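# Carry tube rack through self-closing door to desk

## Task

Move the tube rack from the counter, through the door that swings shut by itself, onto the desk. It must stand upright with each tube seated all the way down in a hole, and the door must be closed at the end. The rack or any tube touching the floor means failure. One or both robots may be used. At the end, release the rack and move the robots away. Any robot that topples or is left leaning means failure.

## Robot and tools

Robots: two identical Hello Robot Stretch 4 units, r1 and r2. Each has an omni-wheel base, a lift riding a mast, a forward-telescoping arm, a three-joint wrist (yaw, pitch, roll) and a two-finger gripper. They are about 1.6 m tall; the base rim lies within 0.23 m of the base origin. Each carries four cameras: <name>_head_camera, <name>_head_left_camera, <name>_head_right_camera and <name>_wrist_camera. The robots act independently and never wait for each other. A firm squeeze of one robot against the other ends the run as a failure; once two bases touch, even millimetres of further driving counts as hard. Objects touching robots are fine. Identical base commands can differ by up to about 3 cm per metre between robots, which matters if both hold one load.

Frames: each robot reports in its own base frame: origin on the floor under the base centre, x forward, y left, z up. hand_pose (a point between the open fingertips) is in this frame and may be slightly off. The odometry frame is the base frame where the scene began. Relative positions between robots come only from images, lidar_m and wrist_depth_mm.

execute_actions: argument "actions" is a list holding one action or nothing (empty list = just report state and images). The action is an object keyed "r1" and/or "r2". Per robot you may give "base", "joints", "pace", "contact_limits", or instead only {"end_of_arm": "enable_torque"} to re-power wrist/gripper motors that cut out. All listed motions begin together.
- "base": exactly one key, a relative move from where the base last measured itself: translate_m (metres, forward +, -2 to 2), strafe_m (metres, left +, -2 to 2), or rotate_rad (radians, counter-clockwise from above +, -3.2 to 3.2).
- "joints": absolute targets by name. lift_m 0 to 1.2 m; arm_m 0 to 0.55 m extension; wrist_yaw_rad -1.134 to 4.276 (0 forward, + to the left, 3.14 tucked back, over 3.4 the arm may obstruct); wrist_pitch_rad -1.117 to 4.259 (0 level, 1.57 pointing down); wrist_roll_rad -1.117 to 4.259 (0 = fingers level, + turns clockwise viewed from behind); gripper_m -0.038 to 0.141 m fingertip gap (negative presses tips together). Done tolerances: 0.004 for lift, arm and gripper; 0.02 yaw and roll; 0.05 pitch. Joint targets out of range are clipped and flagged; other bad values or unknown keys reject the whole call.
- "pace": "slow", "default", "fast", "max"; base speeds 0.1/0.3/0.4/0.6 m/s and turning 1/2/3/4 rad/s, further limited when the lift is above 0.2 m (down to 0.3 m/s and 1 rad/s at 1.2 m).
- "contact_limits": {"arm_m": value}, 0 (gentlest) to 0.75 (firmest), default 0.5; how hard the arm may push before halting.
Any part you omit may keep driving toward its earlier target. An action runs at most 15 s. "cameras": list of camera names, or "all"/null/omitted for all, [] for none. If a result reports a stop, later motion calls in the same reply are skipped.

wait: {"seconds": 0 to 10}; commands nothing, returns state and images.
zoom_image: {"camera": name, "region": [x0, y0, x1, y1]} in pixels of that camera's latest full image, origin top-left, at most 504 x 504.
read_manual: {"section": "licences"}; licence text only.
finished_scene: {"scene": n}; ends the current scene for good, so the goal must already hold.

Results: base_status and joint_status give the outcome of each motion: "done" (for the base, wheels turned the commanded amount even if slipping), "off_target" (resting short, maybe still pushing), "contact_stop_at_<key>" (blocked; that part goes slack, a slack lift may sag under load, a slack base may drift), "limit_stop_at_<name>" (built-in limit), "time_out", "torque_fault" (a wrist/gripper motor overloaded and went limp; send enable_torque). After such stops the old target is dropped. "limit_stop_at_tilt" means leaning past 6 degrees: lift, arm and wheels go slack until the lean eases. "limit_stop_at_own_body" blocks self-collision, most likely with the gripper tilted up (pitch below -0.2) and rolled (roll below -0.4 or above 4). on_its_own covers uncommanded things; its "held at" is a target, not a position. base_odometry counts wheel turns (slip included), heading -3.142 to 3.142, left +. If turned_by_wheels and turned_by_imu differ by more than about 0.1 rad, the base likely hit something. base_tilt in degrees (forward, right positive) has a fixed bias up to about 1.5. lidar_m: 12 distances in metres, 30-degree sectors, first straight ahead, then counter-clockwise (4th left, 7th behind, 10th right); "-" is nothing seen or closer than 0.25 m; it sees 0.15 m up to robot height, misses clear objects and thin legs, sees the other robot. wrist_depth_mm: 7x7 grid, median depth 100 to 2000 mm, "-" invalid. motor_effort: percent of maximum, + toward higher joint values, bracket = peak in last action; noisy with fixed offsets. For wheel_0..2, + turns the base right.

Gripping: command gripper_m below the object's width; tighter squeezes harder and pulls the object toward the wrist. Neither gripper_m nor "done" proves a grasp; a firm squeeze shows in gripper_m effort. Fingertips jammed on a surface: raise the lift. To unfold at the start, send lift_m 0.4 with wrist_yaw_rad 0.

Avoid: driving or turning with over 1 kg held and arm_m above 0.2, especially fast; steady hard pushes or pulls with a high gripper; over about 2 kg in a level gripper (torque fault); robots bumping; dropping, slamming or letting the rack or tubes reach the floor. Occasionally loose items get nudged by outside forces.

Each tool is called as a command line: name --argument value for each argument, lists and objects as JSON in quotes; but a table of rows of numbers goes row by row, as --pt "numbers of a row", without its own name.

## Session

execute_actions --actions '[]'

Scene clock: 0.00 s.
r1.base_odometry: x=+0.000 y=+0.000 heading=+0.000 (m, m, rad; r1's odometry frame)
r1.turned_by_wheels: +0.000 (rad since the last result)
r1.turned_by_imu: +0.000 (rad since the last result)
r1.base_tilt: forward=-0.1 right=+0.6 (deg)
r1.lidar_m: 1.07 1.22 1.87 1.87 2.13 3.57 1.49 2.53 2.12 2.12 1.29 1.05
r1.base_status: not commanded
r1.joint_positions: lift_m=+0.212 arm_m=+0.000 wrist_yaw_rad=+3.121 wrist_pitch_rad=+0.002 wrist_roll_rad=-0.013 gripper_m=+0.057
r1.joint_status: not commanded
r1.motor_effort: lift_m=+21 arm_m=+0 wrist_yaw_rad=+4 wrist_pitch_rad=-8 wrist_roll_rad=+0 gripper_m=-2 wheel_0=+0 wheel_1=+0 wheel_2=+0 (%)
r1.hand_pose: x=-0.1153 y=+0.0935 z=+0.3899 quat_wxyz=(+0.010, -0.001, -0.007, +1.000) (m; r1's base frame)
r1.wrist_depth_mm: - 140 1661 - - - - / - 121 161 - - - - / - 127 172 - - - - / 138 144 1708 - - - - / 1863 - - 1756 1921 - - / 239 1336 199 1308 198 1182 1160 / 233 917 960 - 931 866 866
r2.base_odometry: x=+0.000 y=+0.000 heading=+0.000 (m, m, rad; r2's odometry frame)
r2.turned_by_wheels: +0.000 (rad since the last result)
r2.turned_by_imu: +0.000 (rad since the last result)
r2.base_tilt: forward=+0.0 right=+0.4 (deg)
r2.lidar_m: 2.30 2.48 1.26 1.22 1.29 1.70 1.66 1.85 2.59 1.47 1.51 2.37
r2.base_status: not commanded
r2.joint_positions: lift_m=+0.289 arm_m=-0.001 wrist_yaw_rad=+3.197 wrist_pitch_rad=+0.010 wrist_roll_rad=+0.006 gripper_m=+0.057
r2.joint_status: not commanded
r2.motor_effort: lift_m=+17 arm_m=-1 wrist_yaw_rad=-3 wrist_pitch_rad=-7 wrist_roll_rad=-1 gripper_m=-1 wheel_0=+0 wheel_1=+0 wheel_2=+0 (%)
r2.hand_pose: x=-0.1235 y=+0.0713 z=+0.4649 quat_wxyz=(-0.028, -0.005, +0.003, +1.000) (m; r2's base frame)
r2.wrist_depth_mm: - 132 133 1708 1661 1618 1576 / - 112 133 1708 1708 1618 1618 / - 116 139 1708 1708 1661 1661 / 137 135 260 1756 1708 1661 1661 / 215 1983 1863 1756 1708 1661 1661 / 224 1576 198 1537 199 1499 1464 / 222 1025 1098 107 1060 976 1025
pictures: r1_head_camera, r1_head_left_camera, r1_head_right_camera, r1_wrist_camera, r2_head_camera, r2_head_left_camera, r2_head_right_camera, r2_wrist_camera
Images, in order (width x height): r1_head_camera 420x560, r1_head_left_camera 420x672, r1_head_right_camera 420x672, r1_wrist_camera 616x392, r2_head_camera 420x560, r2_head_left_camera 420x672, r2_head_right_camera 420x672, r2_wrist_camera 616x392.

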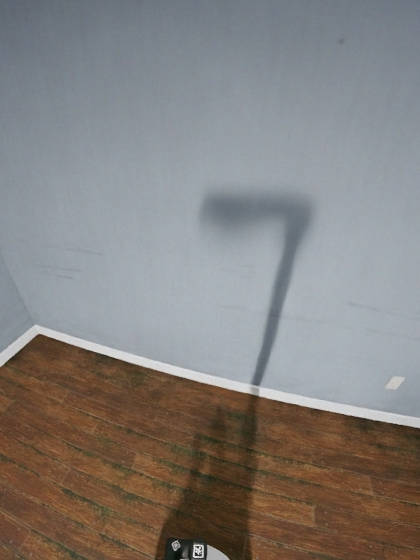

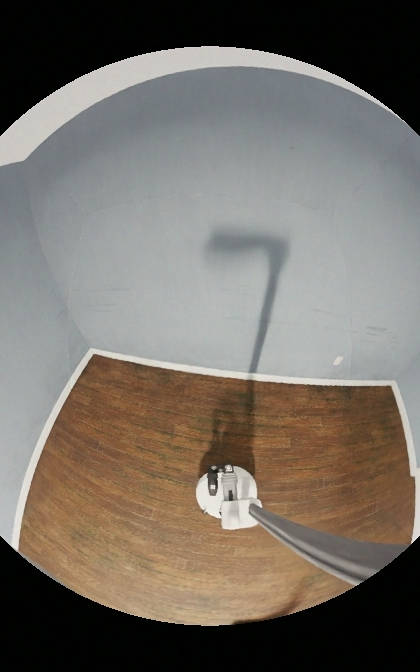

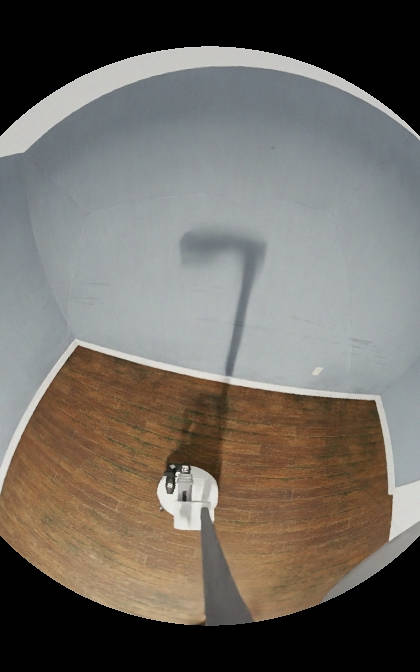

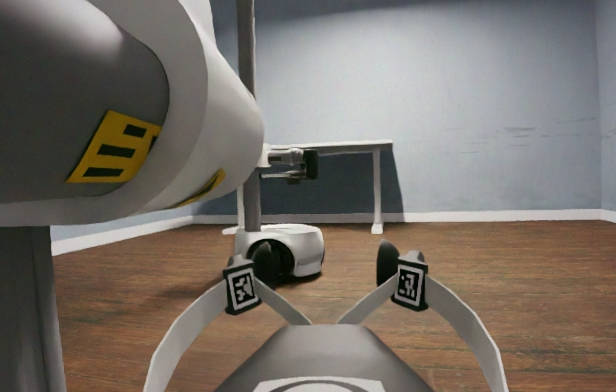

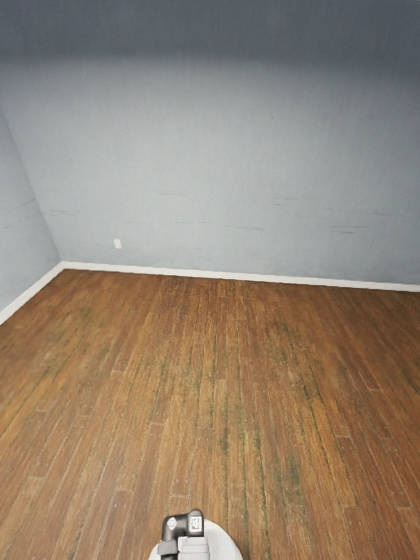

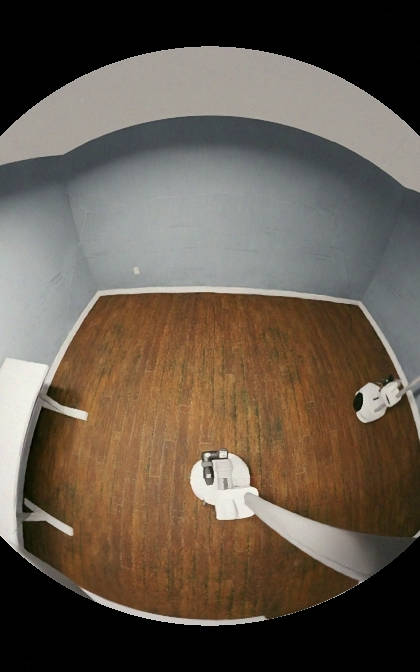

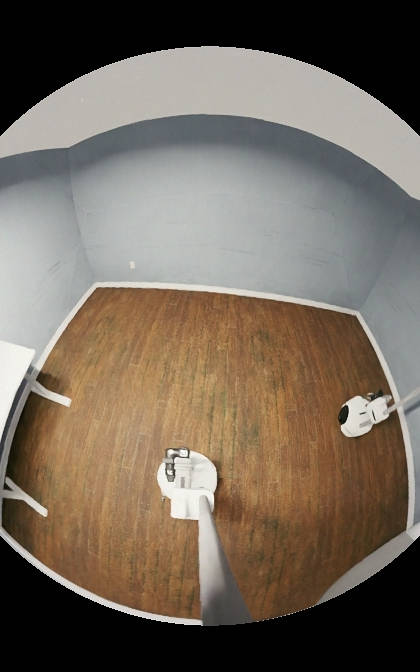

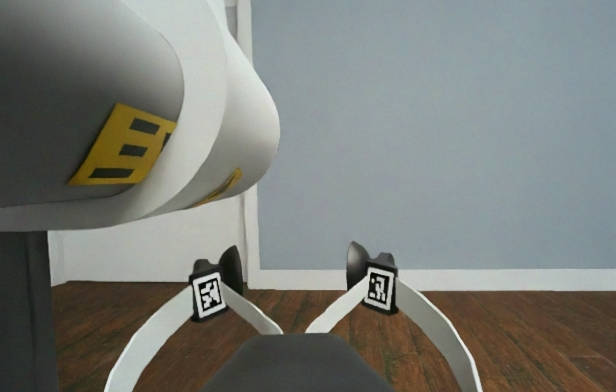

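execute_actions --actions '[{"r1":{"base":{"rotate_rad":2.6}},"r2":{"base":{"rotate_rad":2.0}}}]' --cameras '["r1_head_camera","r1_head_left_camera","r2_head_camera","r2_head_left_camera","r2_head_right_camera"]'

Scene clock: 3.57 s.
r1.base_odometry: x=+0.000 y=+0.000 heading=+2.600 (m, m, rad; r1's odometry frame)
r1.turned_by_wheels: +2.600 (rad since the last result)
r1.turned_by_imu: +2.575 (rad since the last result)
r1.base_tilt: forward=-0.2 right=+0.7 (deg)
r1.lidar_m: 3.39 1.47 2.59 2.13 2.13 1.32 1.09 1.07 1.22 1.88 1.86 2.10
r1.base_status: done
r1.joint_positions: lift_m=+0.212 arm_m=+0.000 wrist_yaw_rad=+3.121 wrist_pitch_rad=+0.002 wrist_roll_rad=-0.013 gripper_m=+0.057
r1.joint_status: not commanded
r1.motor_effort: lift_m=+21(21) arm_m=+0(0) wrist_yaw_rad=+3(4) wrist_pitch_rad=-8(7) wrist_roll_rad=-1(0) gripper_m=-4(2) wheel_0=+0(8) wheel_1=+0(8) wheel_2=+0(7) (%)
r1.hand_pose: x=-0.1152 y=+0.0935 z=+0.3899 quat_wxyz=(+0.010, -0.001, -0.007, +1.000) (m; r1's base frame)
r1.wrist_depth_mm: - 141 1182 1255 1366 1499 1576 / - 121 160 1255 1430 1464 1618 / - 127 172 1281 1366 1464 1618 / 138 144 1160 1281 1397 1499 1618 / 1078 1118 1160 1308 1336 1499 1576 / 239 1118 199 1255 198 1205 1182 / 233 917 946 - 931 866 866
r2.base_odometry: x=+0.000 y=+0.000 heading=+2.000 (m, m, rad; r2's odometry frame)
r2.turned_by_wheels: +2.000 (rad since the last result)
r2.turned_by_imu: +2.049 (rad since the last result)
r2.base_tilt: forward=-0.1 right=+0.4 (deg)
r2.lidar_m: 1.26 1.73 1.64 1.80 2.37 1.51 1.49 2.42 2.30 2.43 1.30 1.21
r2.base_status: done
r2.joint_positions: lift_m=+0.289 arm_m=-0.001 wrist_yaw_rad=+3.197 wrist_pitch_rad=+0.010 wrist_roll_rad=+0.006 gripper_m=+0.057
r2.joint_status: not commanded
r2.motor_effort: lift_m=+17(17) arm_m=-1(1) wrist_yaw_rad=-2(1) wrist_pitch_rad=-8(7) wrist_roll_rad=-1(0) gripper_m=-6(3) wheel_0=-1(10) wheel_1=-1(8) wheel_2=+1(8) (%)
r2.hand_pose: x=-0.1235 y=+0.0713 z=+0.4649 quat_wxyz=(-0.028, -0.005, +0.003, +1.000) (m; r2's base frame)
r2.wrist_depth_mm: - 132 133 - - - - / - 112 133 - - - - / - 116 139 - - - - / 137 135 260 - - - - / 215 - - - 1537 - - / 224 1576 198 1537 200 1464 1430 / 222 1042 1098 107 1060 976 1025
pictures: r1_head_camera, r1_head_left_camera, r2_head_camera, r2_head_left_camera, r2_head_right_camera
Images, in order (width x height): r1_head_camera 420x560, r1_head_left_camera 420x672, r2_head_camera 420x560, r2_head_left_camera 420x672, r2_head_right_camera 420x672.

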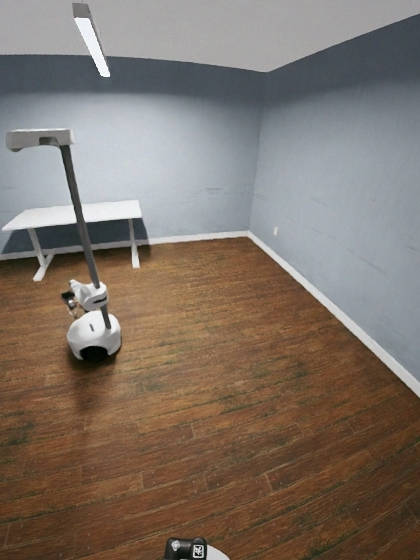

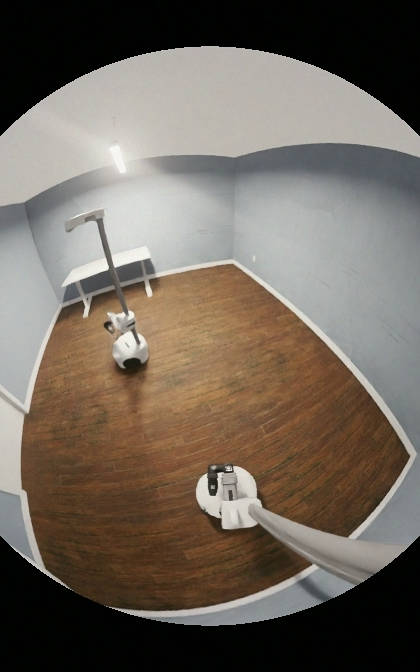

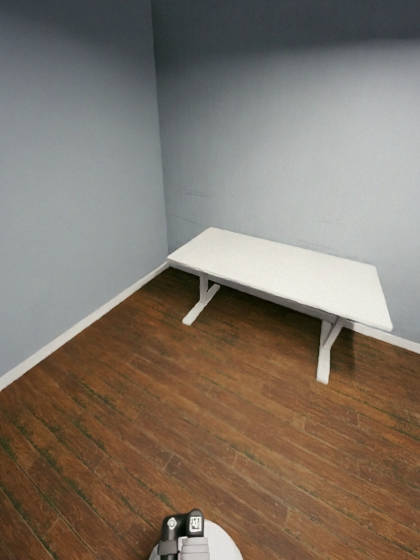

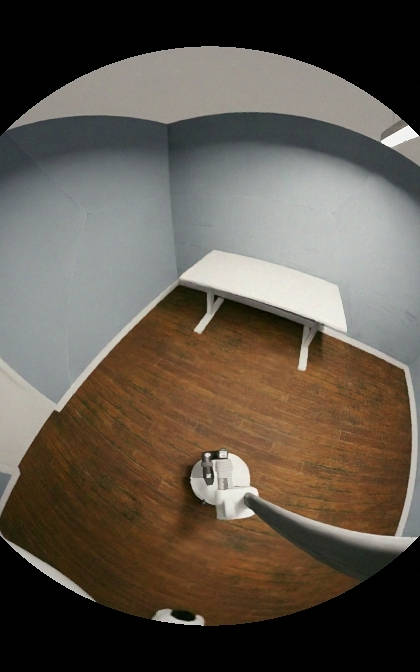

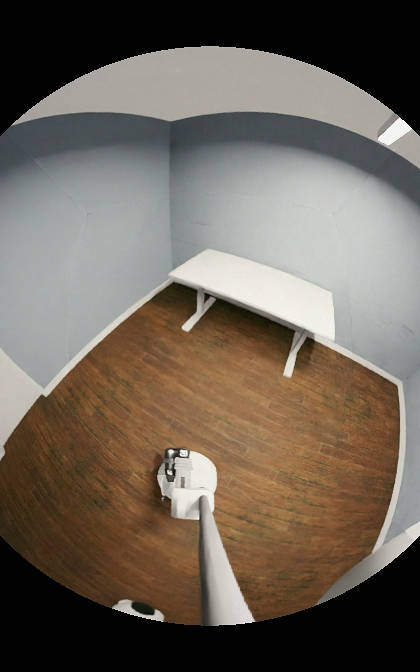

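execute_actions --actions '[{"r1":{"base":{"rotate_rad":1.0}},"r2":{"base":{"rotate_rad":1.1}}}]' --cameras '["r1_head_camera","r1_head_left_camera","r2_head_camera","r2_head_left_camera"]'

Scene clock: 6.50 s.
r1.base_odometry: x=+0.000 y=+0.000 heading=-2.684 (m, m, rad; r1's odometry frame)
r1.turned_by_wheels: +0.999 (rad since the last result)
r1.turned_by_imu: +0.989 (rad since the last result)
r1.base_tilt: forward=-0.2 right=+0.6 (deg)
r1.lidar_m: 2.66 2.22 2.11 1.37 1.09 1.07 1.20 1.82 1.86 2.02 3.15 1.48
r1.base_status: done
r1.joint_positions: lift_m=+0.212 arm_m=+0.000 wrist_yaw_rad=+3.121 wrist_pitch_rad=+0.002 wrist_roll_rad=-0.013 gripper_m=+0.057
r1.joint_status: not commanded
r1.motor_effort: lift_m=+21(21) arm_m=+0(0) wrist_yaw_rad=+5(7) wrist_pitch_rad=-9(9) wrist_roll_rad=-1(0) gripper_m=-3(4) wheel_0=-3(7) wheel_1=-3(7) wheel_2=-3(10) (%)
r1.hand_pose: x=-0.1152 y=+0.0935 z=+0.3899 quat_wxyz=(+0.010, -0.001, -0.007, +1.000) (m; r1's base frame)
r1.wrist_depth_mm: - 141 1576 1397 1182 1025 904 / - 121 160 1397 1182 1025 904 / - 127 172 1430 1182 1042 931 / 138 144 1618 1430 1229 1025 931 / 1708 1983 1808 1397 1182 1060 931 / 238 1366 199 1281 198 1025 931 / 233 917 946 - 946 854 878
r2.base_odometry: x=+0.000 y=+0.000 heading=+3.099 (m, m, rad; r2's odometry frame)
r2.turned_by_wheels: +1.099 (rad since the last result)
r2.turned_by_imu: +1.127 (rad since the last result)
r2.base_tilt: forward=-0.3 right=+0.3 (deg)
r2.lidar_m: 1.63 1.83 2.52 1.44 1.50 2.39 2.33 2.47 1.27 1.20 1.30 1.68
r2.base_status: done
r2.joint_positions: lift_m=+0.289 arm_m=-0.001 wrist_yaw_rad=+3.197 wrist_pitch_rad=+0.010 wrist_roll_rad=+0.006 gripper_m=+0.057
r2.joint_status: not commanded
r2.motor_effort: lift_m=+17(17) arm_m=-1(1) wrist_yaw_rad=+1(4) wrist_pitch_rad=-7(7) wrist_roll_rad=+0(1) gripper_m=-4(2) wheel_0=-3(6) wheel_1=-4(9) wheel_2=-2(8) (%)
r2.hand_pose: x=-0.1235 y=+0.0713 z=+0.4649 quat_wxyz=(-0.028, -0.005, +0.003, +1.000) (m; r2's base frame)
r2.wrist_depth_mm: - 132 133 - - - - / - 112 133 - - - - / - 116 139 - - - - / 137 135 260 - - - - / 215 - - - - - - / 223 1576 198 1537 199 1464 1430 / 222 1025 1098 107 1060 991 1025
pictures: r1_head_camera, r1_head_left_camera, r2_head_camera, r2_head_left_camera
Images, in order (width x height): r1_head_camera 420x560, r1_head_left_camera 420x672, r2_head_camera 420x560, r2_head_left_camera 420x672.

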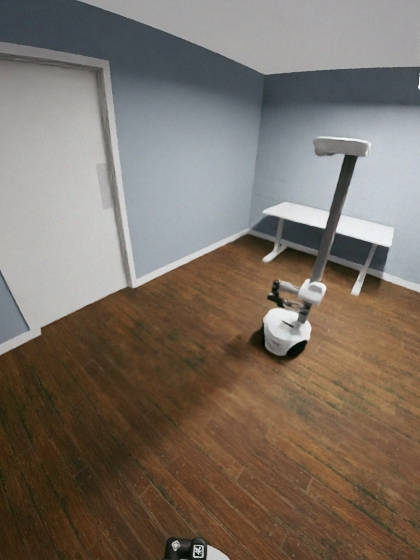

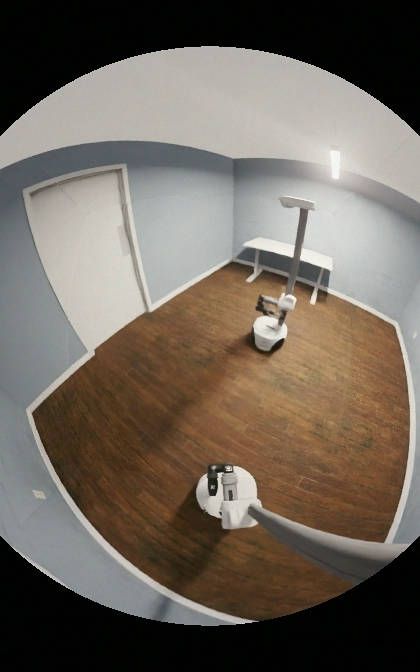

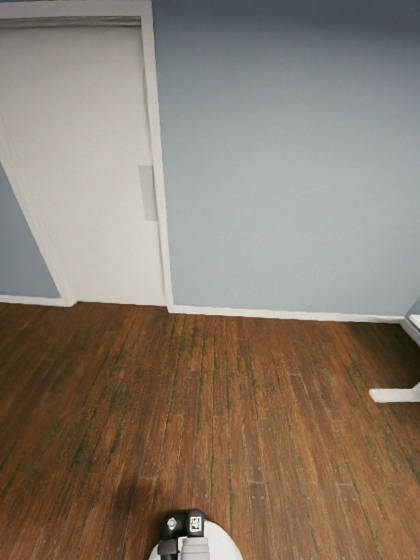

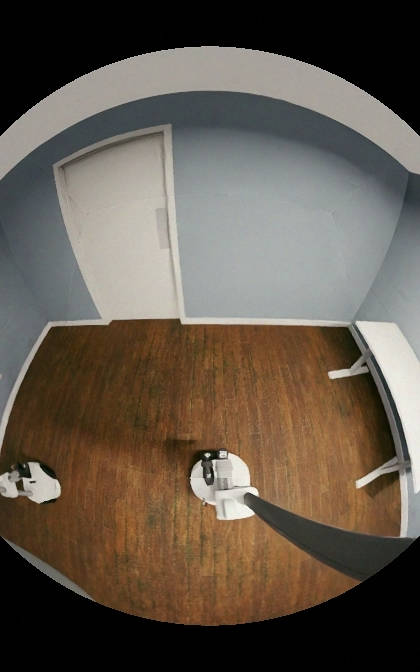

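execute_actions --actions '[{"r2":{"base":{"rotate_rad":-0.05}}}]' --cameras '[]'

execute_actions --actions '[{"r2":{"base":{"translate_m":0.9}}}]' --cameras '[]'

execute_actions --actions '[{"r2":{"base":{"strafe_m":0.85}}}]' --cameras '["r1_head_camera","r2_head_camera","r2_head_left_camera"]'

Scene clock: 12.30 s.
r1.base_odometry: x=+0.000 y=+0.000 heading=-2.684 (m, m, rad; r1's odometry frame)
r1.turned_by_wheels: +0.000 (rad since the last result)
r1.turned_by_imu: -0.001 (rad since the last result)
r1.base_tilt: forward=-0.2 right=+0.6 (deg)
r1.lidar_m: 2.67 2.22 2.12 1.36 1.10 1.07 1.19 1.81 1.86 2.06 3.14 1.47
r1.base_status: not commanded
r1.joint_positions: lift_m=+0.212 arm_m=+0.000 wrist_yaw_rad=+3.121 wrist_pitch_rad=+0.002 wrist_roll_rad=-0.013 gripper_m=+0.057
r1.joint_status: not commanded
r1.motor_effort: lift_m=+21(21) arm_m=+0(0) wrist_yaw_rad=+4(5) wrist_pitch_rad=-8(9) wrist_roll_rad=-1(3) gripper_m=-4(2) wheel_0=-3(3) wheel_1=-3(4) wheel_2=-3(3) (%)
r1.hand_pose: x=-0.1152 y=+0.0935 z=+0.3899 quat_wxyz=(+0.010, -0.001, -0.007, +1.000) (m; r1's base frame)
r1.wrist_depth_mm: - 141 1537 1397 1205 1025 891 / - 121 161 1397 1205 1025 904 / - 127 172 1397 1182 1042 931 / 138 144 1576 1430 1205 1042 931 / 1708 1983 1808 1430 1160 1060 931 / 239 1336 200 1281 198 1008 917 / 233 917 946 - 931 866 866
r2.base_odometry: x=+0.000 y=+0.000 heading=+3.050 (m, m, rad; r2's odometry frame)
r2.turned_by_wheels: -0.049 (rad since the last result)
r2.turned_by_imu: -0.049 (rad since the last result)
r2.base_tilt: forward=-0.3 right=+0.3 (deg)
r2.lidar_m: 1.64 1.80 2.39 1.47 1.47 2.43 2.31 2.40 1.29 1.20 1.26 1.69
r2.base_status: done
r2.joint_positions: lift_m=+0.289 arm_m=-0.001 wrist_yaw_rad=+3.197 wrist_pitch_rad=+0.010 wrist_roll_rad=+0.006 gripper_m=+0.057
r2.joint_status: not commanded
r2.motor_effort: lift_m=+17(17) arm_m=-1(1) wrist_yaw_rad=-1(2) wrist_pitch_rad=-8(7) wrist_roll_rad=+0(0) gripper_m=-4(4) wheel_0=+3(0) wheel_1=+4(3) wheel_2=+2(4) (%)
r2.hand_pose: x=-0.1235 y=+0.0713 z=+0.4649 quat_wxyz=(-0.028, -0.005, +0.003, +1.000) (m; r2's base frame)
r2.wrist_depth_mm: - 132 133 - - - - / - 112 133 - - - - / - 116 139 - - - - / 137 135 259 - - - - / 215 - - - - - - / 223 1618 198 1537 199 1464 1430 / 222 1025 1098 107 1042 991 1025
pictures: none
No camera images: the call's "cameras" was empty. Leave "cameras" out to get every camera's image.

Scene clock: 16.77 s.
r1.base_odometry: x=+0.000 y=+0.000 heading=-2.684 (m, m, rad; r1's odometry frame)
r1.turned_by_wheels: +0.000 (rad since the last result)
r1.turned_by_imu: -0.002 (rad since the last result)
r1.base_tilt: forward=-0.2 right=+0.6 (deg)
r1.lidar_m: 1.90 2.21 2.12 1.38 1.09 1.07 1.18 1.82 1.85 2.04 3.15 2.88
r1.base_status: not commanded
r1.joint_positions: lift_m=+0.212 arm_m=+0.000 wrist_yaw_rad=+3.121 wrist_pitch_rad=+0.002 wrist_roll_rad=-0.013 gripper_m=+0.057
r1.joint_status: not commanded
r1.motor_effort: lift_m=+21(21) arm_m=+0(0) wrist_yaw_rad=+3(4) wrist_pitch_rad=-6(7) wrist_roll_rad=+1(1) gripper_m=-4(4) wheel_0=-3(3) wheel_1=-3(3) wheel_2=-3(2) (%)
r1.hand_pose: x=-0.1152 y=+0.0935 z=+0.3899 quat_wxyz=(+0.010, -0.001, -0.007, +1.000) (m; r1's base frame)
r1.wrist_depth_mm: - 141 1576 1397 1160 1008 917 / - 121 160 1397 1182 1008 904 / - 127 172 1430 1205 1042 931 / 138 144 1618 1464 1229 1078 917 / 1756 1983 1808 1430 1138 1060 931 / 239 1336 199 1281 198 1025 917 / 233 917 946 - 931 854 866
r2.base_odometry: x=-0.896 y=+0.082 heading=+3.050 (m, m, rad; r2's odometry frame)
r2.turned_by_wheels: +0.000 (rad since the last result)
r2.turned_by_imu: -0.001 (rad since the last result)
r2.base_tilt: forward=-0.2 right=+0.4 (deg)
r2.lidar_m: 0.73 0.77 1.19 2.69 1.90 3.36 3.26 1.76 1.28 1.21 1.08 0.79
r2.base_status: done
r2.joint_positions: lift_m=+0.289 arm_m=-0.001 wrist_yaw_rad=+3.197 wrist_pitch_rad=+0.010 wrist_roll_rad=+0.006 gripper_m=+0.057
r2.joint_status: not commanded
r2.motor_effort: lift_m=+17(17) arm_m=-1(1) wrist_yaw_rad=-2(3) wrist_pitch_rad=-7(7) wrist_roll_rad=+0(1) gripper_m=-1(2) wheel_0=+1(6) wheel_1=+2(7) wheel_2=+1(13) (%)
r2.hand_pose: x=-0.1235 y=+0.0713 z=+0.4649 quat_wxyz=(-0.028, -0.005, +0.003, +1.000) (m; r2's base frame)
r2.wrist_depth_mm: - 131 133 - - - - / - 112 133 - - - - / - 116 139 - - - - / 137 136 260 - - - - / 215 - - - - - - / 224 1618 198 1537 198 1464 1430 / 222 1025 1098 107 1060 976 1025
pictures: none
No camera images: the call's "cameras" was empty. Leave "cameras" out to get every camera's image.

Scene clock: 20.93 s.
r1.base_odometry: x=+0.000 y=+0.000 heading=-2.684 (m, m, rad; r1's odometry frame)
r1.turned_by_wheels: +0.000 (rad since the last result)
r1.turned_by_imu: -0.002 (rad since the last result)
r1.base_tilt: forward=-0.1 right=+0.6 (deg)
r1.lidar_m: 1.48 1.33 2.10 1.37 1.10 1.07 1.20 1.81 1.86 2.04 3.14 2.88
r1.base_status: not commanded
r1.joint_positions: lift_m=+0.212 arm_m=+0.000 wrist_yaw_rad=+3.121 wrist_pitch_rad=+0.002 wrist_roll_rad=-0.013 gripper_m=+0.057
r1.joint_status: not commanded
r1.motor_effort: lift_m=+21(21) arm_m=+0(0) wrist_yaw_rad=+4(4) wrist_pitch_rad=-9(8) wrist_roll_rad=+1(0) gripper_m=-4(6) wheel_0=-3(3) wheel_1=-3(3) wheel_2=-3(3) (%)
r1.hand_pose: x=-0.1152 y=+0.0935 z=+0.3899 quat_wxyz=(+0.010, -0.001, -0.007, +1.000) (m; r1's base frame)
r1.wrist_depth_mm: - 141 1537 1366 1182 1008 891 / - 121 160 1430 1182 1042 904 / - 127 172 1430 1182 1025 917 / 138 144 1537 1430 1205 1042 931 / 1756 1921 1756 1397 1160 1042 931 / 238 1336 199 1308 198 1008 931 / 233 917 931 - 931 854 866
r2.base_odometry: x=-0.974 y=-0.764 heading=+3.051 (m, m, rad; r2's odometry frame)
r2.turned_by_wheels: +0.000 (rad since the last result)
r2.turned_by_imu: +0.002 (rad since the last result)
r2.base_tilt: forward=-0.2 right=+0.2 (deg)
r2.lidar_m: 0.82 0.84 1.09 1.83 1.93 1.34 3.27 3.34 2.15 2.03 1.08 0.86
r2.base_status: done
r2.joint_positions: lift_m=+0.289 arm_m=-0.001 wrist_yaw_rad=+3.197 wrist_pitch_rad=+0.010 wrist_roll_rad=+0.006 gripper_m=+0.057
r2.joint_status: not commanded
r2.motor_effort: lift_m=+17(17) arm_m=-1(1) wrist_yaw_rad=-1(2) wrist_pitch_rad=-8(7) wrist_roll_rad=+0(1) gripper_m=-3(1) wheel_0=+1(12) wheel_1=+3(12) wheel_2=+1(0) (%)
r2.hand_pose: x=-0.1235 y=+0.0713 z=+0.4649 quat_wxyz=(-0.028, -0.005, +0.003, +1.000) (m; r2's base frame)
r2.wrist_depth_mm: - 132 133 - - - - / - 112 133 - - - - / - 116 139 - - - - / 137 135 260 - - 1537 - / 216 - - - - 1537 - / 223 1576 198 1537 200 1308 1255 / 222 1042 1098 107 1060 976 1025
pictures: r1_head_camera, r2_head_camera, r2_head_left_camera
Images, in order (width x height): r1_head_camera 420x560, r2_head_camera 420x560, r2_head_left_camera 420x672.

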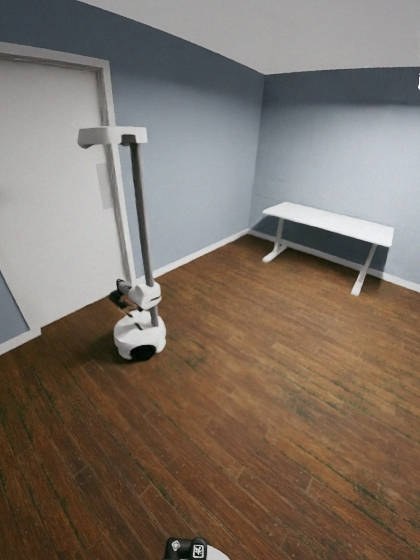

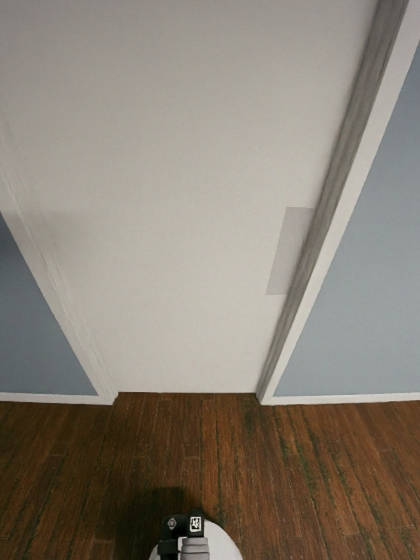

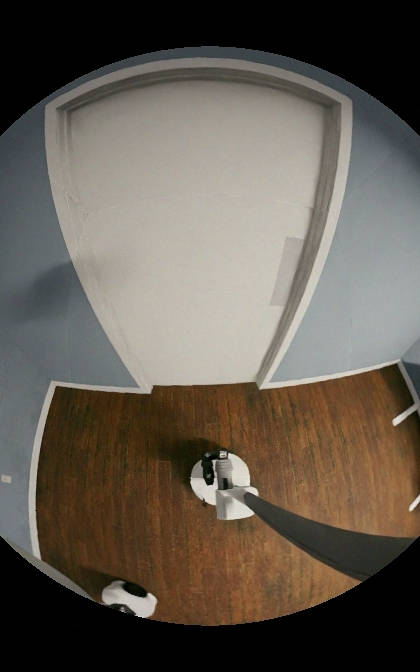

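execute_actions --actions '[{"r2":{"base":{"translate_m":0.52}}}]' --cameras '[]'

execute_actions --actions '[{"r2":{"base":{"translate_m":0.5},"pace":"slow"}}]' --cameras '["r2_head_camera","r2_head_left_camera"]'

Scene clock: 26.03 s.
r1.base_odometry: x=+0.000 y=+0.000 heading=-2.684 (m, m, rad; r1's odometry frame)
r1.turned_by_wheels: +0.000 (rad since the last result)
r1.turned_by_imu: -0.002 (rad since the last result)
r1.base_tilt: forward=-0.1 right=+0.6 (deg)
r1.lidar_m: 2.68 1.81 2.12 1.37 1.09 1.07 1.21 1.83 1.86 2.05 3.14 2.86
r1.base_status: not commanded
r1.joint_positions: lift_m=+0.212 arm_m=+0.000 wrist_yaw_rad=+3.121 wrist_pitch_rad=+0.002 wrist_roll_rad=-0.013 gripper_m=+0.057
r1.joint_status: not commanded
r1.motor_effort: lift_m=+21(21) arm_m=+0(0) wrist_yaw_rad=+2(4) wrist_pitch_rad=-9(9) wrist_roll_rad=+0(1) gripper_m=-4(3) wheel_0=-3(3) wheel_1=-3(3) wheel_2=-2(2) (%)
r1.hand_pose: x=-0.1152 y=+0.0935 z=+0.3899 quat_wxyz=(+0.010, -0.001, -0.007, +1.000) (m; r1's base frame)
r1.wrist_depth_mm: - 141 1537 1397 1160 1008 904 / - 121 160 1397 1182 1025 904 / - 127 172 1430 1229 1060 917 / 138 144 1576 1464 1229 1042 917 / 1708 1983 1756 1397 1182 1042 931 / 239 1336 198 1308 198 1008 931 / 234 904 946 - 931 854 878
r2.base_odometry: x=-1.491 y=-0.717 heading=+3.051 (m, m, rad; r2's odometry frame)
r2.turned_by_wheels: +0.001 (rad since the last result)
r2.turned_by_imu: +0.001 (rad since the last result)
r2.base_tilt: forward=-0.3 right=+0.3 (deg)
r2.lidar_m: 0.29 0.31 0.43 1.02 1.92 1.82 3.85 3.91 2.17 0.96 0.45 0.31
r2.base_status: done
r2.joint_positions: lift_m=+0.289 arm_m=-0.001 wrist_yaw_rad=+3.197 wrist_pitch_rad=+0.010 wrist_roll_rad=+0.006 gripper_m=+0.057
r2.joint_status: not commanded
r2.motor_effort: lift_m=+17(17) arm_m=-1(1) wrist_yaw_rad=-1(4) wrist_pitch_rad=-7(8) wrist_roll_rad=+0(0) gripper_m=-2(3) wheel_0=+3(5) wheel_1=+4(7) wheel_2=+2(6) (%)
r2.hand_pose: x=-0.1235 y=+0.0713 z=+0.4649 quat_wxyz=(-0.028, -0.005, +0.003, +1.000) (m; r2's base frame)
r2.wrist_depth_mm: - 132 133 - - - - / - 112 133 - - - - / - 116 139 - - - - / 137 135 260 - - - - / 215 - - - - 1808 - / 224 1618 198 1499 199 1464 1430 / 222 1042 1098 107 1078 991 1025
pictures: none
No camera images: the call's "cameras" was empty. Leave "cameras" out to get every camera's image.

Scene clock: 31.67 s.
r1.base_odometry: x=+0.000 y=+0.000 heading=-2.684 (m, m, rad; r1's odometry frame)
r1.turned_by_wheels: +0.000 (rad since the last result)
r1.turned_by_imu: -0.002 (rad since the last result)
r1.base_tilt: forward=-0.1 right=+0.7 (deg)
r1.lidar_m: 2.67 1.91 2.11 1.37 1.07 1.07 1.19 1.81 1.87 2.05 3.16 2.90
r1.base_status: not commanded
r1.joint_positions: lift_m=+0.212 arm_m=+0.000 wrist_yaw_rad=+3.121 wrist_pitch_rad=+0.002 wrist_roll_rad=-0.013 gripper_m=+0.057
r1.joint_status: not commanded
r1.motor_effort: lift_m=+21(21) arm_m=+0(0) wrist_yaw_rad=+3(5) wrist_pitch_rad=-10(8) wrist_roll_rad=+0(1) gripper_m=-3(3) wheel_0=-3(3) wheel_1=-3(3) wheel_2=-3(3) (%)
r1.hand_pose: x=-0.1152 y=+0.0935 z=+0.3899 quat_wxyz=(+0.010, -0.001, -0.007, +1.000) (m; r1's base frame)
r1.wrist_depth_mm: - 141 1576 1397 1182 1008 904 / - 121 160 1397 1182 1042 904 / - 127 172 1430 1182 1042 931 / 138 144 1618 1430 1205 1042 931 / 1756 1921 1808 1430 1182 1060 931 / 239 1336 199 1308 198 1025 931 / 232 917 960 - 931 866 866
r2.base_odometry: x=-1.623 y=-0.714 heading=+2.879 (m, m, rad; r2's odometry frame)
r2.turned_by_wheels: -0.172 (rad since the last result)
r2.turned_by_imu: -0.119 (rad since the last result)
r2.base_tilt: forward=-0.3 right=+0.4 (deg)
r2.lidar_m: - 0.25 0.27 0.55 1.84 1.92 1.88 3.89 2.23 0.98 0.32 0.25
r2.base_status: translate_m contact_stop (by the wheels' count: +0.131 of +0.500)
r2.joint_positions: lift_m=+0.289 arm_m=-0.001 wrist_yaw_rad=+3.197 wrist_pitch_rad=+0.010 wrist_roll_rad=+0.006 gripper_m=+0.057
r2.joint_status: not commanded
r2.on_its_own: the wheels are slack since a contact_stop
r2.motor_effort: lift_m=+17(17) arm_m=-1(1) wrist_yaw_rad=-3(2) wrist_pitch_rad=-7(8) wrist_roll_rad=+0(1) gripper_m=-7(3) wheel_0=+0(39) wheel_1=-1(24) wheel_2=+0(30) (%)
r2.hand_pose: x=-0.1234 y=+0.0714 z=+0.4649 quat_wxyz=(-0.028, -0.005, +0.003, +1.000) (m; r2's base frame)
r2.wrist_depth_mm: - 132 133 - - - - / - 112 133 - - - - / - 116 139 - - - - / 137 135 260 - - - - / 215 - - - 1921 - - / 224 1618 198 1499 199 1464 1430 / 222 1025 1098 107 1060 1008 1025
pictures: r2_head_camera, r2_head_left_camera
Images, in order (width x height): r2_head_camera 420x560, r2_head_left_camera 420x672.

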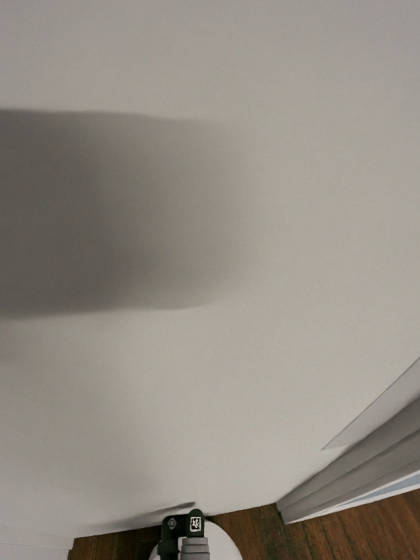

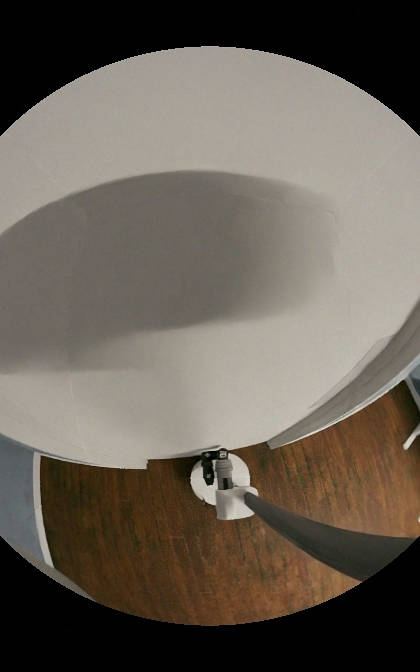

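execute_actions --actions '[{"r2":{"base":{"rotate_rad":0.13},"pace":"slow"}}]' --cameras '["r2_head_right_camera"]'

execute_actions --actions '[{"r2":{"base":{"translate_m":0.3}}}]' --cameras '["r2_head_right_camera"]'

Scene clock: 35.00 s.
r1.base_odometry: x=+0.000 y=+0.000 heading=-2.684 (m, m, rad; r1's odometry frame)
r1.turned_by_wheels: +0.000 (rad since the last result)
r1.turned_by_imu: -0.001 (rad since the last result)
r1.base_tilt: forward=-0.2 right=+0.6 (deg)
r1.lidar_m: 2.66 1.92 2.11 1.36 1.09 1.07 1.21 1.82 1.86 2.06 3.12 2.88
r1.base_status: not commanded
r1.joint_positions: lift_m=+0.212 arm_m=+0.000 wrist_yaw_rad=+3.121 wrist_pitch_rad=+0.002 wrist_roll_rad=-0.013 gripper_m=+0.057
r1.joint_status: not commanded
r1.motor_effort: lift_m=+21(21) arm_m=+0(0) wrist_yaw_rad=+4(3) wrist_pitch_rad=-7(8) wrist_roll_rad=+0(0) gripper_m=-4(2) wheel_0=-3(3) wheel_1=-3(4) wheel_2=-3(3) (%)
r1.hand_pose: x=-0.1152 y=+0.0935 z=+0.3899 quat_wxyz=(+0.010, -0.001, -0.007, +1.000) (m; r1's base frame)
r1.wrist_depth_mm: - 141 1576 1397 1182 1008 904 / - 121 160 1430 1182 1025 891 / - 127 172 1430 1205 1042 917 / 138 144 1661 1430 1229 1025 931 / 1708 1921 1756 1430 1160 1042 931 / 238 1308 200 1281 198 1025 931 / 232 917 946 - 931 866 866
r2.base_odometry: x=-1.623 y=-0.714 heading=+3.009 (m, m, rad; r2's odometry frame)
r2.turned_by_wheels: +0.129 (rad since the last result)
r2.turned_by_imu: +0.133 (rad since the last result)
r2.base_tilt: forward=-0.4 right=+0.3 (deg)
r2.lidar_m: - 0.25 0.27 0.56 1.91 1.90 3.98 4.03 2.18 0.46 0.29 0.25
r2.base_status: done
r2.joint_positions: lift_m=+0.289 arm_m=-0.001 wrist_yaw_rad=+3.197 wrist_pitch_rad=+0.010 wrist_roll_rad=+0.006 gripper_m=+0.057
r2.joint_status: not commanded
r2.motor_effort: lift_m=+17(17) arm_m=+0(1) wrist_yaw_rad=+0(2) wrist_pitch_rad=-7(7) wrist_roll_rad=+0(1) gripper_m=-5(2) wheel_0=-4(4) wheel_1=-4(6) wheel_2=-4(4) (%)
r2.hand_pose: x=-0.1234 y=+0.0714 z=+0.4649 quat_wxyz=(-0.028, -0.005, +0.003, +1.000) (m; r2's base frame)
r2.wrist_depth_mm: - 131 133 - - - - / - 112 133 - - - - / - 116 139 - - - - / 137 135 262 - - - - / 215 - - - - 1921 - / 223 1618 198 1537 200 1464 1430 / 221 1025 1098 107 1060 976 1008
pictures: r2_head_right_camera
Images, in order (width x height): r2_head_right_camera 420x672.

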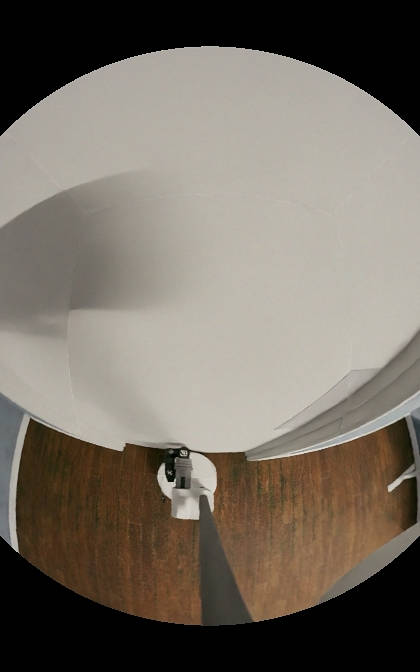

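Scene clock: 38.90 s.
r1.base_odometry: x=+0.000 y=+0.000 heading=-2.684 (m, m, rad; r1's odometry frame)
r1.turned_by_wheels: +0.000 (rad since the last result)
r1.turned_by_imu: -0.002 (rad since the last result)
r1.base_tilt: forward=-0.2 right=+0.6 (deg)
r1.lidar_m: 2.65 1.87 2.12 1.35 1.09 1.06 1.21 1.80 1.87 2.05 3.15 2.86
r1.base_status: not commanded
r1.joint_positions: lift_m=+0.212 arm_m=+0.000 wrist_yaw_rad=+3.121 wrist_pitch_rad=+0.002 wrist_roll_rad=-0.013 gripper_m=+0.057
r1.joint_status: not commanded
r1.motor_effort: lift_m=+21(21) arm_m=+0(0) wrist_yaw_rad=+4(3) wrist_pitch_rad=-8(9) wrist_roll_rad=+1(0) gripper_m=-2(6) wheel_0=-3(3) wheel_1=-4(3) wheel_2=-2(3) (%)
r1.hand_pose: x=-0.1152 y=+0.0935 z=+0.3899 quat_wxyz=(+0.010, -0.001, -0.007, +1.000) (m; r1's base frame)
r1.wrist_depth_mm: - 141 1576 1366 1160 1008 891 / - 121 160 1366 1205 1025 917 / - 127 172 1430 1205 1025 917 / 138 144 1618 1464 1229 1042 931 / 1708 1921 1808 1430 1160 1060 946 / 239 1336 199 1281 198 1025 931 / 233 904 946 - 946 866 866
r2.base_odometry: x=-1.680 y=-0.751 heading=+3.004 (m, m, rad; r2's odometry frame)
r2.turned_by_wheels: -0.004 (rad since the last result)
r2.turned_by_imu: +0.153 (rad since the last result)
r2.base_tilt: forward=-0.3 right=+0.3 (deg)
r2.lidar_m: - 0.25 0.37 1.45 1.92 1.89 3.91 2.73 2.24 0.51 0.25 0.25
r2.base_status: translate_m contact_stop (by the wheels' count: +0.053 of +0.300)
r2.joint_positions: lift_m=+0.289 arm_m=-0.001 wrist_yaw_rad=+3.197 wrist_pitch_rad=+0.010 wrist_roll_rad=+0.006 gripper_m=+0.057
r2.joint_status: not commanded
r2.on_its_own: the wheels are slack since a contact_stop
r2.motor_effort: lift_m=+17(17) arm_m=-1(1) wrist_yaw_rad=-1(1) wrist_pitch_rad=-7(7) wrist_roll_rad=+0(0) gripper_m=-2(5) wheel_0=+0(30) wheel_1=+0(30) wheel_2=+0(34) (%)
r2.hand_pose: x=-0.1234 y=+0.0714 z=+0.4648 quat_wxyz=(-0.028, -0.005, +0.003, +1.000) (m; r2's base frame)
r2.wrist_depth_mm: - 132 133 - - - - / - 112 133 - - - - / - 116 139 - - - - / 137 135 260 - - - - / 215 - - - - 1808 - / 224 1618 198 1537 199 1464 1430 / 222 1042 1098 107 1060 976 1025
pictures: r2_head_right_camera
Images, in order (width x height): r2_head_right_camera 420x672.

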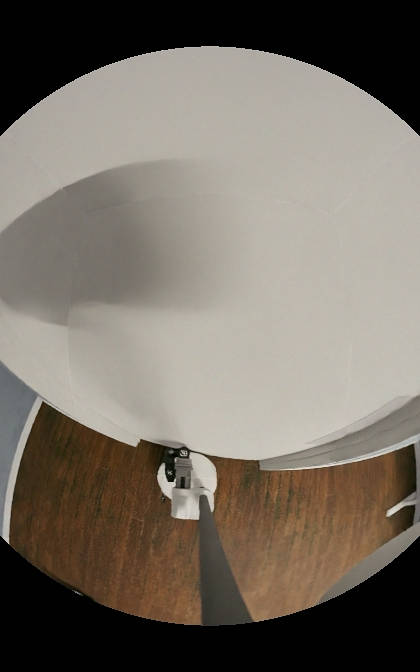

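execute_actions --actions '[{"r2":{"base":{"rotate_rad":-0.15},"pace":"slow"}}]' --cameras '[]'

execute_actions --actions '[{"r2":{"base":{"translate_m":-0.45}}}]' --cameras '["r2_head_camera","r2_head_left_camera"]'

Scene clock: 41.43 s.
r1.base_odometry: x=+0.000 y=+0.000 heading=-2.684 (m, m, rad; r1's odometry frame)
r1.turned_by_wheels: +0.000 (rad since the last result)
r1.turned_by_imu: -0.001 (rad since the last result)
r1.base_tilt: forward=-0.2 right=+0.7 (deg)
r1.lidar_m: 2.67 1.89 2.11 1.36 1.09 1.08 1.20 1.82 1.86 2.05 3.14 2.88
r1.base_status: not commanded
r1.joint_positions: lift_m=+0.212 arm_m=+0.000 wrist_yaw_rad=+3.121 wrist_pitch_rad=+0.002 wrist_roll_rad=-0.013 gripper_m=+0.057
r1.joint_status: not commanded
r1.motor_effort: lift_m=+21(21) arm_m=+0(0) wrist_yaw_rad=+3(5) wrist_pitch_rad=-10(9) wrist_roll_rad=+1(1) gripper_m=-4(4) wheel_0=-3(3) wheel_1=-3(3) wheel_2=-3(3) (%)
r1.hand_pose: x=-0.1152 y=+0.0935 z=+0.3899 quat_wxyz=(+0.010, -0.001, -0.007, +1.000) (m; r1's base frame)
r1.wrist_depth_mm: - 141 1576 1366 1138 1008 904 / - 121 161 1397 1182 1025 904 / - 127 172 1430 1205 1060 917 / 138 144 1576 1464 1205 1060 931 / 1708 1983 1808 1397 1160 1060 931 / 240 1336 200 1308 198 1008 946 / 233 904 931 - 946 866 866
r2.base_odometry: x=-1.680 y=-0.751 heading=+2.856 (m, m, rad; r2's odometry frame)
r2.turned_by_wheels: -0.148 (rad since the last result)
r2.turned_by_imu: -0.151 (rad since the last result)
r2.base_tilt: forward=-0.2 right=+0.3 (deg)
r2.lidar_m: - 0.25 0.28 0.51 1.82 1.88 1.97 4.03 2.28 0.55 0.27 0.25
r2.base_status: done
r2.joint_positions: lift_m=+0.289 arm_m=-0.001 wrist_yaw_rad=+3.197 wrist_pitch_rad=+0.010 wrist_roll_rad=+0.006 gripper_m=+0.057
r2.joint_status: not commanded
r2.motor_effort: lift_m=+17(17) arm_m=-1(1) wrist_yaw_rad=-2(3) wrist_pitch_rad=-7(7) wrist_roll_rad=-1(0) gripper_m=-1(2) wheel_0=+20(18) wheel_1=+12(12) wheel_2=-10(11) (%)
r2.hand_pose: x=-0.1234 y=+0.0714 z=+0.4648 quat_wxyz=(-0.028, -0.005, +0.003, +1.000) (m; r2's base frame)
r2.wrist_depth_mm: - 131 133 - - - - / - 112 133 - - - - / - 116 139 - - - - / 137 135 262 - - - - / 216 - - - - - - / 224 1576 198 1537 199 1464 1430 / 222 1025 1118 107 1060 991 1025
pictures: none
No camera images: the call's "cameras" was empty. Leave "cameras" out to get every camera's image.

Scene clock: 44.43 s.
r1.base_odometry: x=+0.000 y=+0.000 heading=-2.684 (m, m, rad; r1's odometry frame)
r1.turned_by_wheels: +0.000 (rad since the last result)
r1.turned_by_imu: -0.001 (rad since the last result)
r1.base_tilt: forward=-0.2 right=+0.7 (deg)
r1.lidar_m: 2.65 1.47 2.10 1.36 1.08 1.06 1.20 1.82 1.87 2.04 3.15 2.88
r1.base_status: not commanded
r1.joint_positions: lift_m=+0.212 arm_m=+0.000 wrist_yaw_rad=+3.121 wrist_pitch_rad=+0.002 wrist_roll_rad=-0.013 gripper_m=+0.057
r1.joint_status: not commanded
r1.motor_effort: lift_m=+21(21) arm_m=+0(0) wrist_yaw_rad=+4(3) wrist_pitch_rad=-8(7) wrist_roll_rad=+1(1) gripper_m=-5(4) wheel_0=-3(3) wheel_1=-3(4) wheel_2=-3(3) (%)
r1.hand_pose: x=-0.1152 y=+0.0935 z=+0.3899 quat_wxyz=(+0.010, -0.001, -0.007, +1.000) (m; r1's base frame)
r1.wrist_depth_mm: - 140 1576 1366 1182 1025 904 / - 121 161 1397 1160 1025 904 / - 127 172 1430 1205 1042 917 / 138 144 1618 1397 1229 1060 917 / 1756 1921 1756 1430 1160 1060 931 / 238 1336 199 1308 198 1025 931 / 233 917 946 - 931 854 866
r2.base_odometry: x=-1.248 y=-0.878 heading=+2.856 (m, m, rad; r2's odometry frame)
r2.turned_by_wheels: +0.000 (rad since the last result)
r2.turned_by_imu: +0.002 (rad since the last result)
r2.base_tilt: forward=-0.3 right=+0.3 (deg)
r2.lidar_m: 0.63 0.65 0.82 1.71 1.79 1.45 3.48 3.53 2.28 2.17 0.76 0.65
r2.base_status: done
r2.joint_positions: lift_m=+0.289 arm_m=-0.001 wrist_yaw_rad=+3.197 wrist_pitch_rad=+0.010 wrist_roll_rad=+0.006 gripper_m=+0.057
r2.joint_status: not commanded
r2.motor_effort: lift_m=+17(17) arm_m=-1(1) wrist_yaw_rad=+0(1) wrist_pitch_rad=-7(7) wrist_roll_rad=+0(0) gripper_m=-3(4) wheel_0=-1(15) wheel_1=-3(9) wheel_2=+0(8) (%)
r2.hand_pose: x=-0.1234 y=+0.0714 z=+0.4648 quat_wxyz=(-0.028, -0.005, +0.003, +1.000) (m; r2's base frame)
r2.wrist_depth_mm: - 132 133 - - - - / - 112 133 - - - - / - 116 139 - - - - / 137 135 260 - - - - / 215 - - - - 1464 - / 224 1618 198 1537 199 1430 1430 / 221 1025 1098 107 1042 991 1025
pictures: r2_head_camera, r2_head_left_camera
Images, in order (width x height): r2_head_camera 420x560, r2_head_left_camera 420x672.

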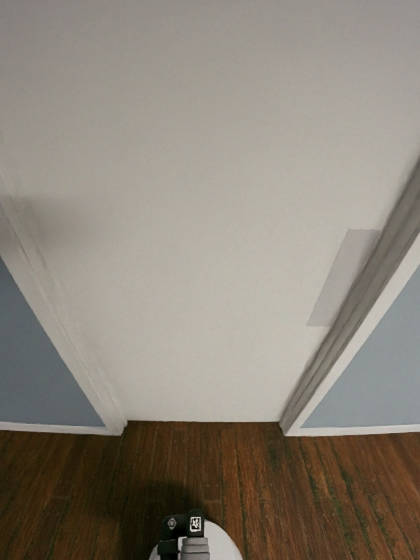

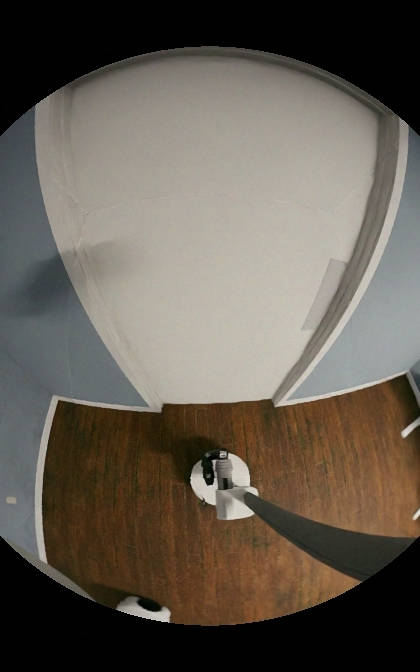

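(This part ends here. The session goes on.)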